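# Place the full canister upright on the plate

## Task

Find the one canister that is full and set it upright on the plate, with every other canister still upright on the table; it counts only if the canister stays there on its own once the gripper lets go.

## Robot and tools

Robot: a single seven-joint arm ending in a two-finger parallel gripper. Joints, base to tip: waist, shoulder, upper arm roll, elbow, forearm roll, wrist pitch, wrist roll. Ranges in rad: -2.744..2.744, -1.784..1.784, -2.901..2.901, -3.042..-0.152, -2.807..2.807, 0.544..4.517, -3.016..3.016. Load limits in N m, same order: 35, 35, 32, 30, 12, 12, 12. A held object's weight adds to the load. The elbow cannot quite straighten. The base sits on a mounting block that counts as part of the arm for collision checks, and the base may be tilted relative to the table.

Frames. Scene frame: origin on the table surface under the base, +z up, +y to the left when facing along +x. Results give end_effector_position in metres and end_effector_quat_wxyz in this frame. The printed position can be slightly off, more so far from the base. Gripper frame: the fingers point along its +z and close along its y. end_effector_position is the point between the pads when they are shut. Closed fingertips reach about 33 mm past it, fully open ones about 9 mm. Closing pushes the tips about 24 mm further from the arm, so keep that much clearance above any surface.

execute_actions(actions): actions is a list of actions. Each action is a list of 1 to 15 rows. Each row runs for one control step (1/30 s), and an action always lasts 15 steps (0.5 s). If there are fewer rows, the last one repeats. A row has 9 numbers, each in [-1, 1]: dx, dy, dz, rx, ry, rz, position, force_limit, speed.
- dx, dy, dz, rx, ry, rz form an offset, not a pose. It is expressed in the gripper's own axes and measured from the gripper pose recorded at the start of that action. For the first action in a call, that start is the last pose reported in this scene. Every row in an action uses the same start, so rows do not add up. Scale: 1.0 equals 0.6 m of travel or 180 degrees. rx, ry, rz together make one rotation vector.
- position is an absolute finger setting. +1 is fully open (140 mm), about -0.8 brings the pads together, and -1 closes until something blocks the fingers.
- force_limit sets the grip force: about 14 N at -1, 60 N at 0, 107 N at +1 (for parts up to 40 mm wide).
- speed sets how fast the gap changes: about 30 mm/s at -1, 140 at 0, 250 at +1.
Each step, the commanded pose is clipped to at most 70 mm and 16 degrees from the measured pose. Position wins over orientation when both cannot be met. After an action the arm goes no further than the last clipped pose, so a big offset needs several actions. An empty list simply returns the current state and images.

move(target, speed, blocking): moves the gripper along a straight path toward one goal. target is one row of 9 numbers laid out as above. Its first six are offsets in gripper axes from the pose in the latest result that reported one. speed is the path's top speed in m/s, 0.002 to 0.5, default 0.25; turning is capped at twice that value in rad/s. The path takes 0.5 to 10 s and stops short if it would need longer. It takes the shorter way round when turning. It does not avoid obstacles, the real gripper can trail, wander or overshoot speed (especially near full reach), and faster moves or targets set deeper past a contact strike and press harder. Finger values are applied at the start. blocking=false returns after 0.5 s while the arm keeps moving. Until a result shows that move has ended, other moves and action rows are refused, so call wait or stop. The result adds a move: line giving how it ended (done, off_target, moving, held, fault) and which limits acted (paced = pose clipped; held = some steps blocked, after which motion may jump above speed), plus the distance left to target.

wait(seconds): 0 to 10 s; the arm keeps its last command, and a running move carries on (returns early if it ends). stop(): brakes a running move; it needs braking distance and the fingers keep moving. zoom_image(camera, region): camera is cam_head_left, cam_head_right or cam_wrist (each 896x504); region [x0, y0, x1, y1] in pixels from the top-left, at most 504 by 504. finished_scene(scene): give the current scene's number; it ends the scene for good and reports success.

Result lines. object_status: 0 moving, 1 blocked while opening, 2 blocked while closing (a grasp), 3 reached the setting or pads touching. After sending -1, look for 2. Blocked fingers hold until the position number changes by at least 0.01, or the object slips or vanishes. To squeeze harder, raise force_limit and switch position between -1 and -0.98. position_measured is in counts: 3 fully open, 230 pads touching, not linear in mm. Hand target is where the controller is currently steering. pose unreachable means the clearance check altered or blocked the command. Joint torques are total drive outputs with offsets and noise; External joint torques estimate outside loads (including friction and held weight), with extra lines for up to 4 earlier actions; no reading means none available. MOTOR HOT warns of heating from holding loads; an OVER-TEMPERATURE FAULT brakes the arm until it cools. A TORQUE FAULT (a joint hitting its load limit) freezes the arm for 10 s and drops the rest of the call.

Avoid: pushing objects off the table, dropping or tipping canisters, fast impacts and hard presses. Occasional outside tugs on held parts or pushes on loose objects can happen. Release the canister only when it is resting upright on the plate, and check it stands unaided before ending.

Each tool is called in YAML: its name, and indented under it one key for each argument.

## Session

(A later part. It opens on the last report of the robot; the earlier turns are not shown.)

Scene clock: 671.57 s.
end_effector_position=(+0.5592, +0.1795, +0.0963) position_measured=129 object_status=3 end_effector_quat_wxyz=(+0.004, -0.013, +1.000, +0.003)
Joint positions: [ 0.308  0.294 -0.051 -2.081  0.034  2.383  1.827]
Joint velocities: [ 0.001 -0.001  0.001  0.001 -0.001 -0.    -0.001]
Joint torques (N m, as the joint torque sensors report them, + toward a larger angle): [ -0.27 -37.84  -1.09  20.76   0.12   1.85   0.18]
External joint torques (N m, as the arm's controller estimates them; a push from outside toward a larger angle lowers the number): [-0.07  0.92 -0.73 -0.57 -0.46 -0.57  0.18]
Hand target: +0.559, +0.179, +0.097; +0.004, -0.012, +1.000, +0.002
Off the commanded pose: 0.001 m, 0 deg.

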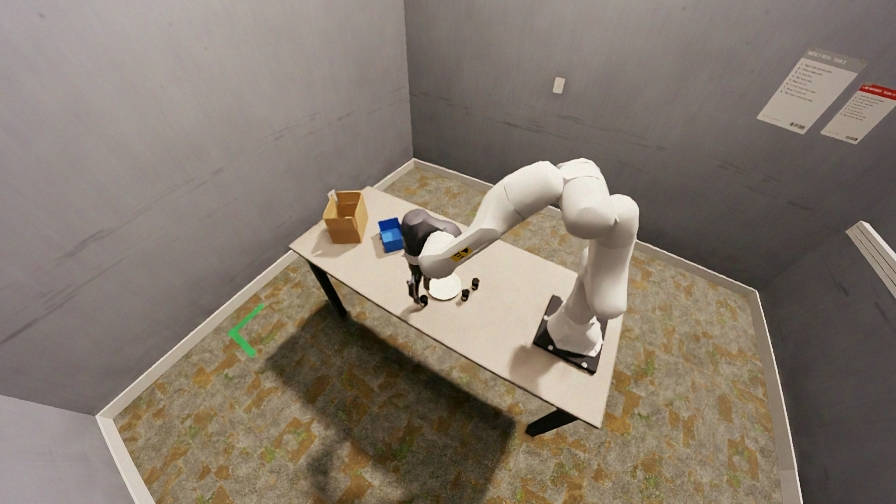

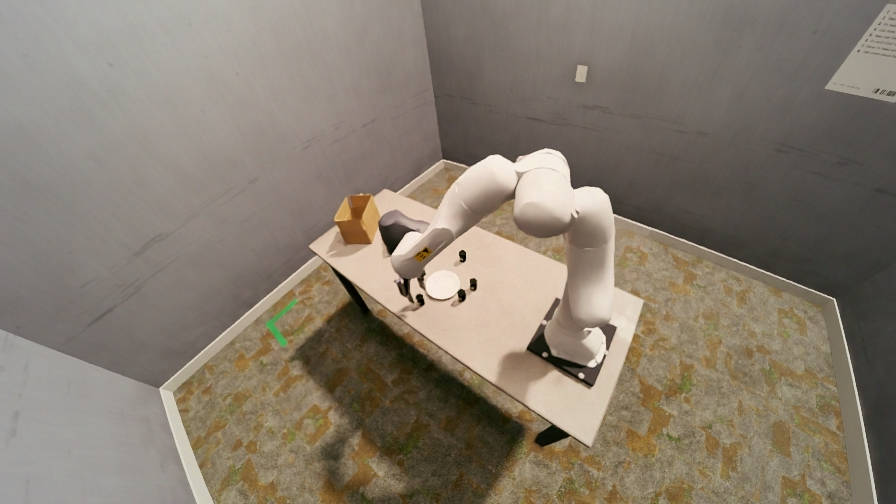

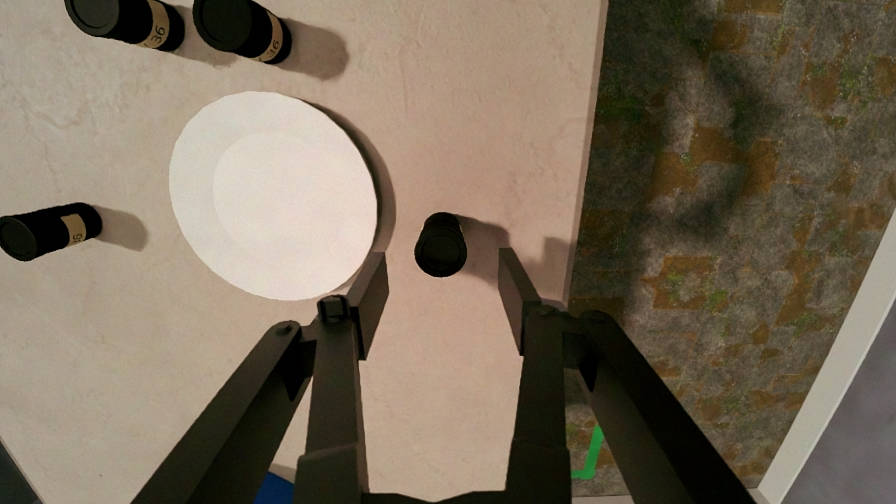

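move:
  target: [0.0297, -0.4887, -0.009, 0.0019, 0.0025, 0.0083, 0.0, 0, 0]
  speed: 0.4

wait:
  seconds: 0.3

zoom_image:
  camera: "cam_wrist"
  region: [340, 180, 540, 320]

Scene clock: 686.17 s.
end_effector_position=(+0.5515, -0.1163, +0.1032) position_measured=129 object_status=3 end_effector_quat_wxyz=(+0.004, +0.005, +1.000, -0.002)
Joint positions: [-0.11   0.23  -0.15  -2.162  0.053  2.393  1.334]
Joint velocities: [-0.002 -0.001  0.001 -0.     0.002 -0.002 -0.029]
Joint torques (N m, as the joint torque sensors report them, + toward a larger angle): [ -2.02 -34.01   0.16  21.44   1.14   1.78  -0.33]
External joint torques (N m, as the arm's controller estimates them; a push from outside toward a larger angle lowers the number): [-1.7   2.46  1.32  0.16  0.58 -0.67 -0.33]
Hand target: +0.551, -0.116, +0.103; +0.003, -0.000, +1.000, -0.001
Off the commanded pose: 0.005 m, 1 deg.
move: off_target

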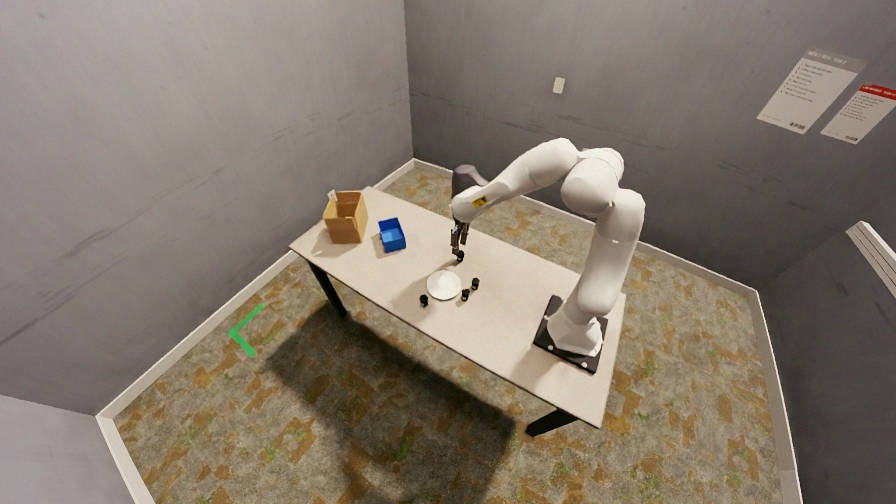

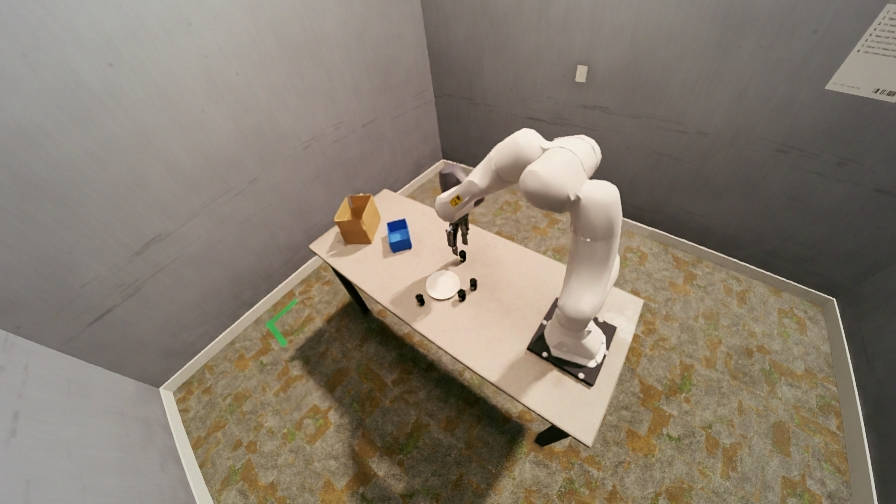

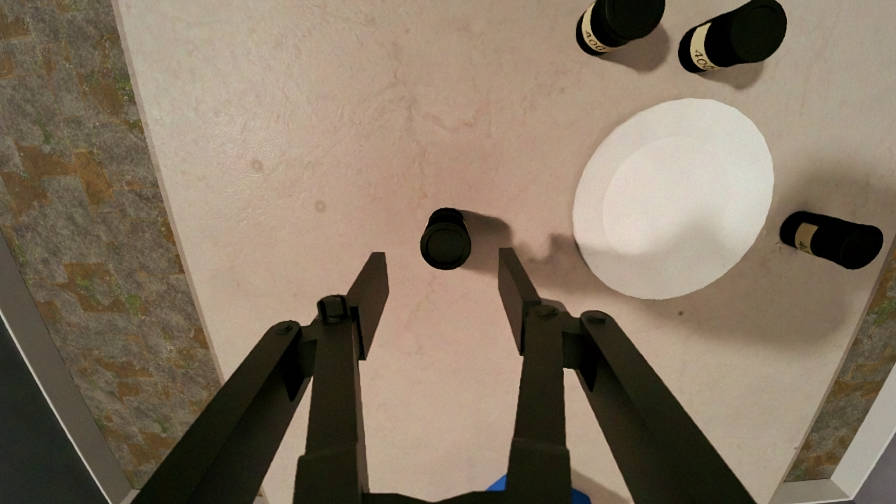

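Scene clock: 686.47 s.
end_effector_position=(+0.5515, -0.1163, +0.1032) position_measured=129 object_status=3 end_effector_quat_wxyz=(+0.004, +0.002, +1.000, -0.002)
Joint positions: [-0.11   0.23  -0.15  -2.161  0.053  2.393  1.328]
Joint velocities: [-0.     0.001 -0.    -0.     0.001  0.    -0.011]
Joint torques (N m, as the joint torque sensors report them, + toward a larger angle): [ -1.95 -33.77   0.16  21.33   1.16   1.85  -0.12]
External joint torques (N m, as the arm's controller estimates them; a push from outside toward a larger angle lowers the number): [-1.8   2.58  1.15  0.08  0.6  -0.6  -0.12]
Hand target: +0.551, -0.116, +0.103; +0.003, -0.000, +1.000, -0.001
Off the commanded pose: 0.005 m, 1 deg.
wait: 0.30 s; at rest by 0.17 s

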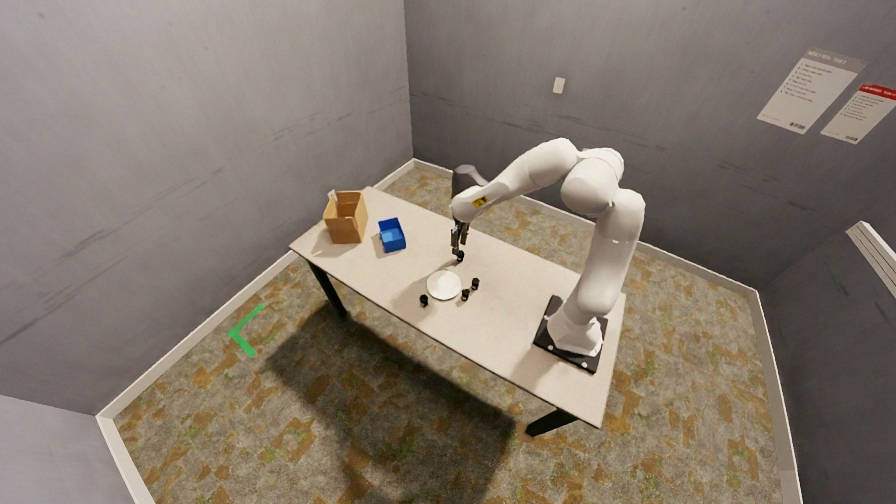

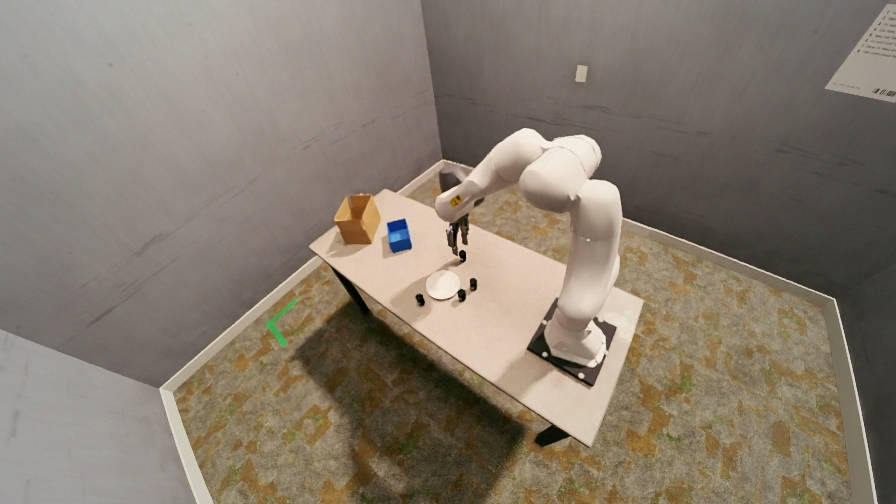

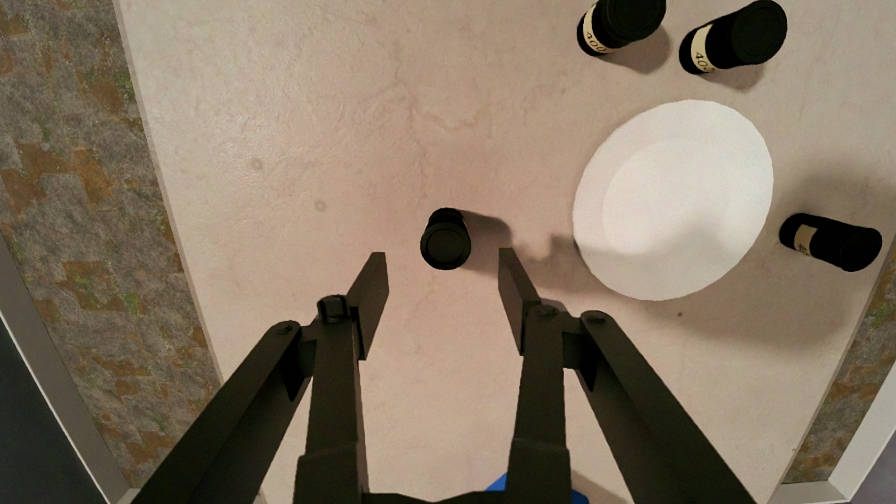

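Region (340, 180, 540, 320) of cam_wrist's 896x504 image, scaled by 2.520, with more detail than that image has; it fills the top 353 rows of this view, and the rest is white.

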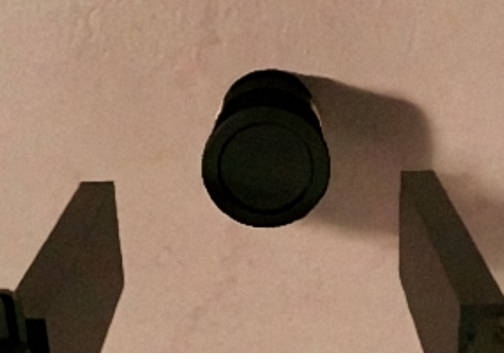

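move:
  target: [0.0045, 0.0023, 0.0937, 0, 0.002, 0, 0.0, 0, 0]
  speed: 0.11

wait:
  seconds: 0.2

wait:
  seconds: 0.1

wait:
  seconds: 0.1

Scene clock: 711.00 s.
end_effector_position=(+0.5487, -0.1161, +0.0470) position_measured=129 object_status=3 end_effector_quat_wxyz=(-0.001, +0.003, +1.000, -0.004)
Joint positions: [-0.11   0.337 -0.145 -2.178  0.076  2.507  1.317]
Joint velocities: [ 0.001 -0.    -0.001 -0.     0.003  0.009 -0.003]
Joint torques (N m, as the joint torque sensors report them, + toward a larger angle): [ -1.68 -35.79  -0.4   17.89   1.12   2.77  -0.13]
External joint torques (N m, as the arm's controller estimates them; a push from outside toward a larger angle lowers the number): [-1.46  2.27  1.01 -1.72  0.64  0.36 -0.13]
Hand target: +0.549, -0.116, +0.047; +0.000, +0.002, +1.000, -0.003
Off the commanded pose: 0.001 m, 0 deg.
move: done

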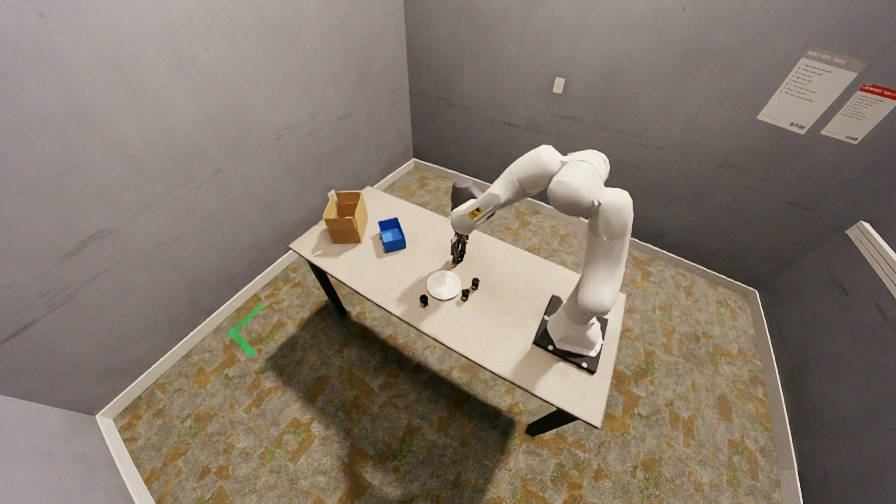

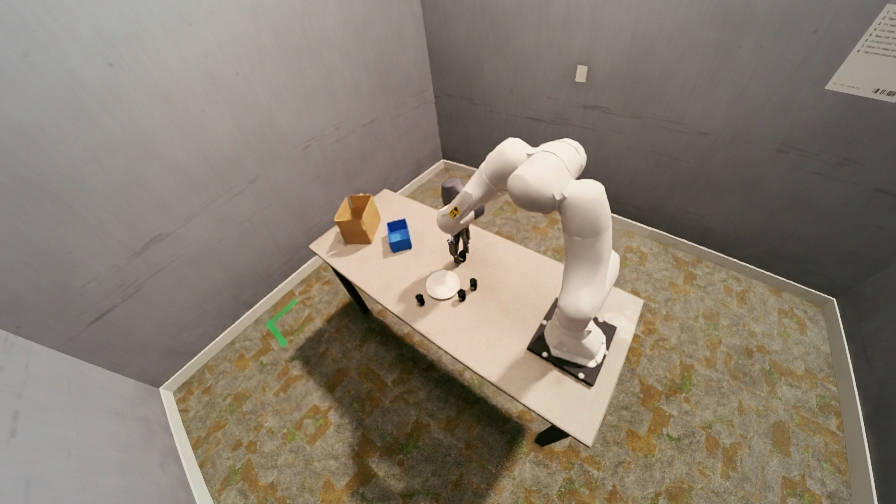

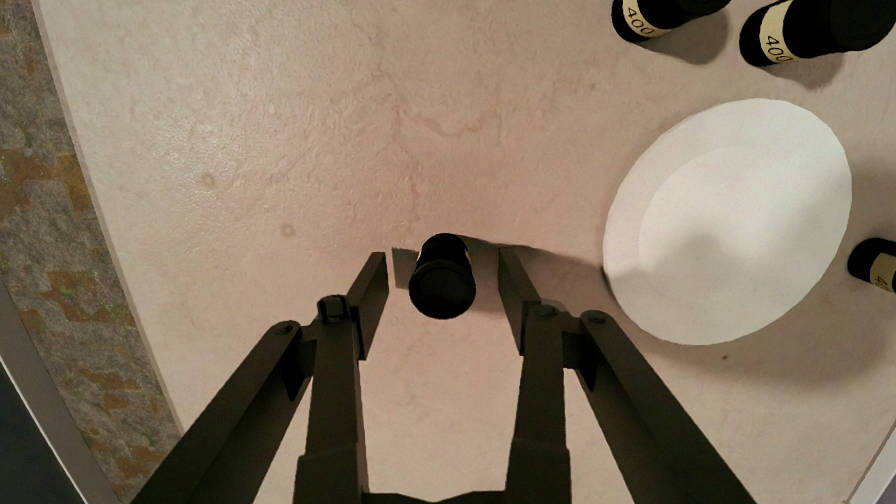

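Scene clock: 711.20 s.
end_effector_position=(+0.5491, -0.1162, +0.0471) position_measured=129 object_status=3 end_effector_quat_wxyz=(-0.001, +0.003, +1.000, -0.004)
Joint positions: [-0.11   0.337 -0.145 -2.178  0.076  2.508  1.317]
Joint velocities: [ 0.001 -0.001 -0.001  0.001  0.002  0.003 -0.002]
Joint torques (N m, as the joint torque sensors report them, + toward a larger angle): [ -1.56 -35.96  -0.65  18.03   1.11   2.57  -0.19]
External joint torques (N m, as the arm's controller estimates them; a push from outside toward a larger angle lowers the number): [-1.49  2.09  0.61 -1.61  0.63  0.15 -0.19]
Hand target: +0.549, -0.116, +0.047; +0.000, +0.002, +1.000, -0.003
Off the commanded pose: 0.001 m, 0 deg.
wait: 0.20 s; at rest by 0.17 s

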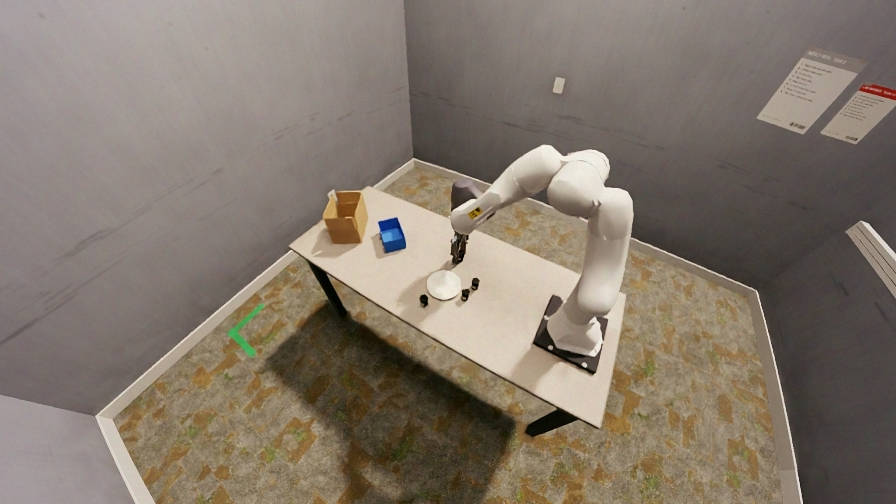

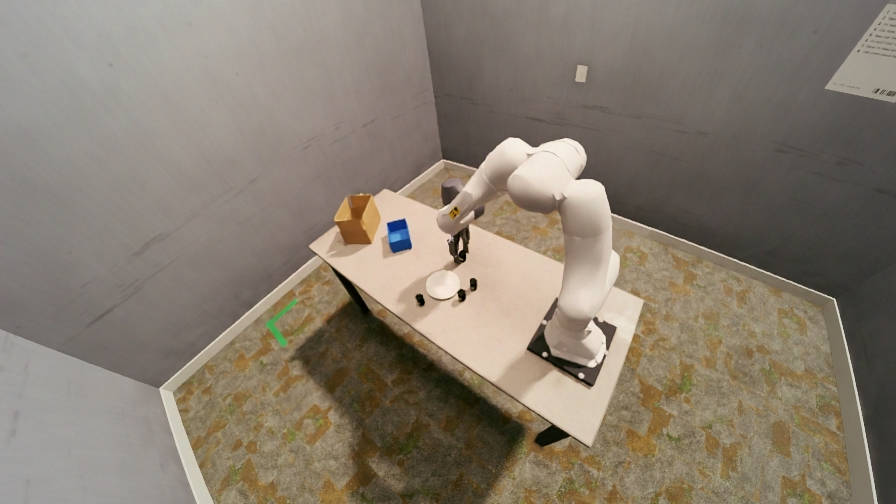

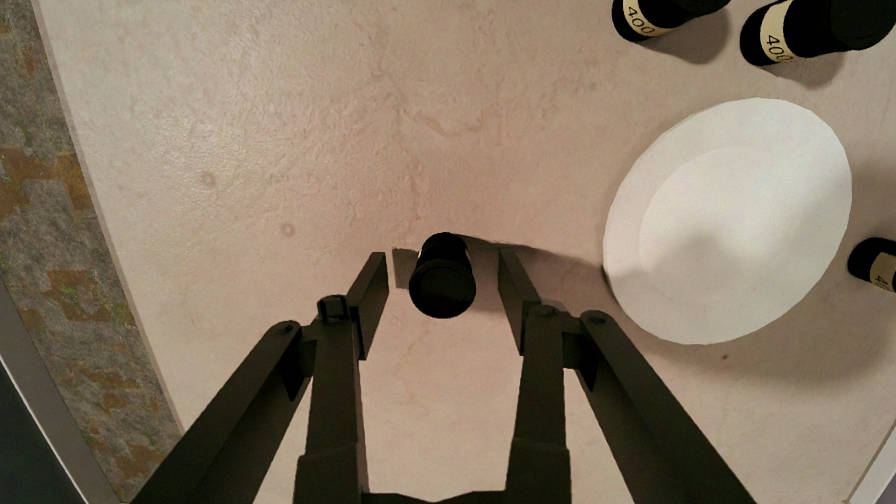

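Scene clock: 711.30 s.
end_effector_position=(+0.5491, -0.1162, +0.0471) position_measured=129 object_status=3 end_effector_quat_wxyz=(-0.001, +0.003, +1.000, -0.004)
Joint positions: [-0.11   0.337 -0.145 -2.178  0.076  2.508  1.317]
Joint velocities: [-0.001  0.001  0.001  0.    -0.001  0.002 -0.001]
Joint torques (N m, as the joint torque sensors report them, + toward a larger angle): [ -1.8  -36.19  -0.4   18.11   1.09   2.6   -0.19]
External joint torques (N m, as the arm's controller estimates them; a push from outside toward a larger angle lowers the number): [-1.6   1.89  0.99 -1.54  0.61  0.18 -0.19]
Hand target: +0.549, -0.116, +0.047; +0.000, +0.002, +1.000, -0.003
Off the commanded pose: 0.001 m, 0 deg.
wait: 0.10 s; no rest

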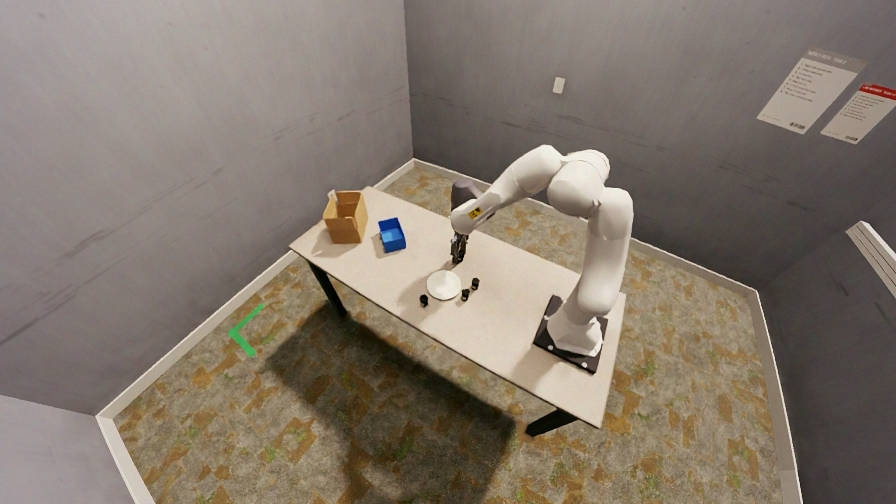

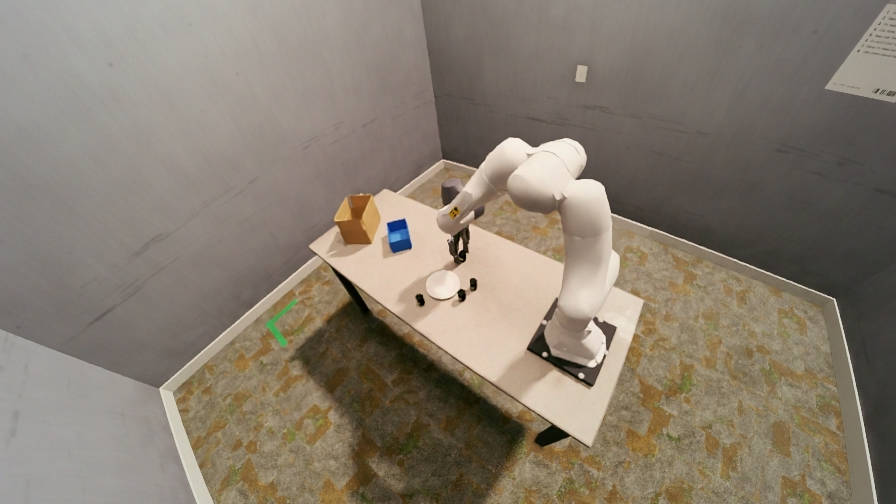

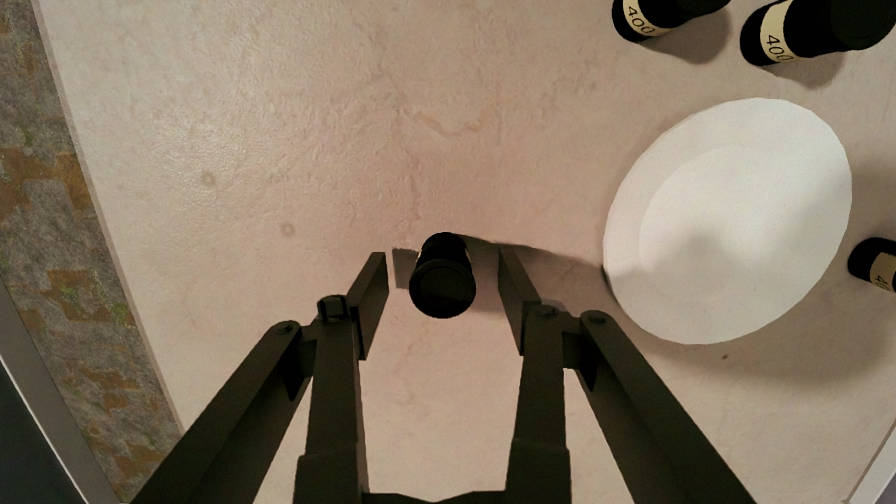

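Scene clock: 711.40 s.
end_effector_position=(+0.5492, -0.1162, +0.0471) position_measured=129 object_status=3 end_effector_quat_wxyz=(-0.000, +0.003, +1.000, -0.004)
Joint positions: [-0.11   0.337 -0.145 -2.178  0.076  2.508  1.317]
Joint velocities: [-0.001  0.001 -0.    -0.001 -0.     0.001 -0.003]
Joint torques (N m, as the joint torque sensors report them, + toward a larger angle): [ -1.83 -35.96  -0.51  17.96   1.09   2.59  -0.14]
External joint torques (N m, as the arm's controller estimates them; a push from outside toward a larger angle lowers the number): [-1.59  2.12  0.9  -1.7   0.61  0.17 -0.14]
Hand target: +0.549, -0.116, +0.047; +0.000, +0.002, +1.000, -0.003
Off the commanded pose: 0.001 m, 0 deg.
wait: 0.10 s; no rest

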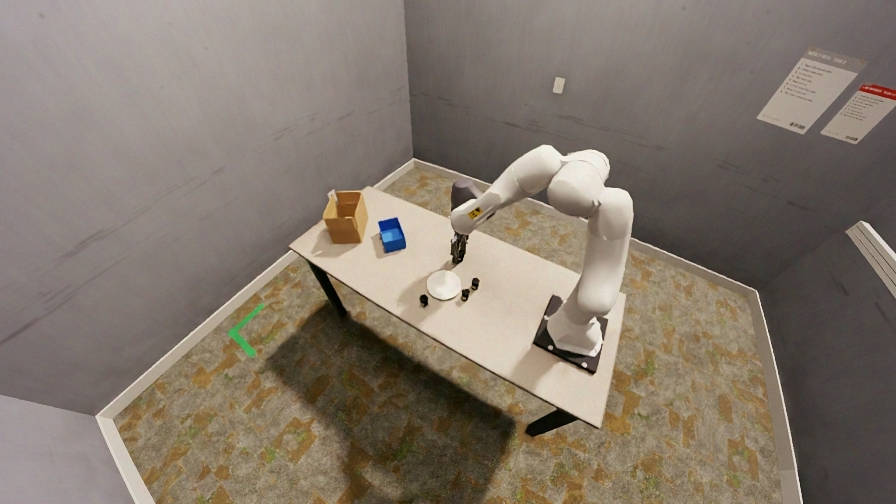

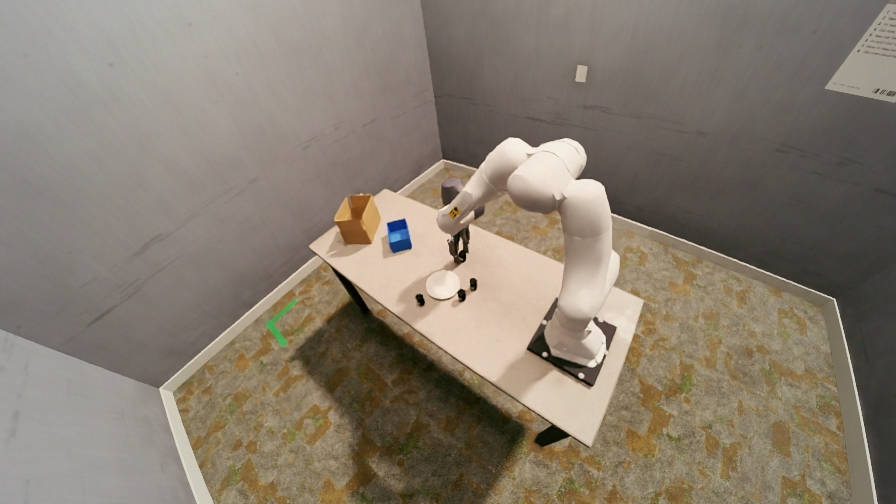

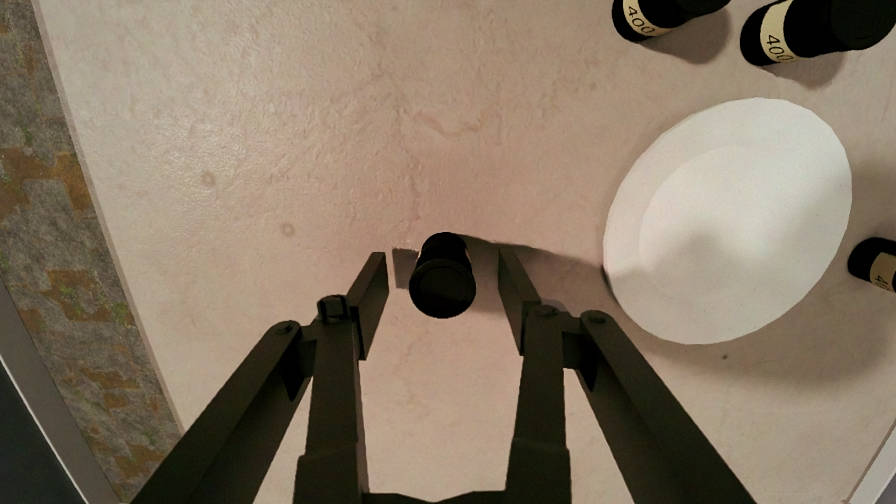

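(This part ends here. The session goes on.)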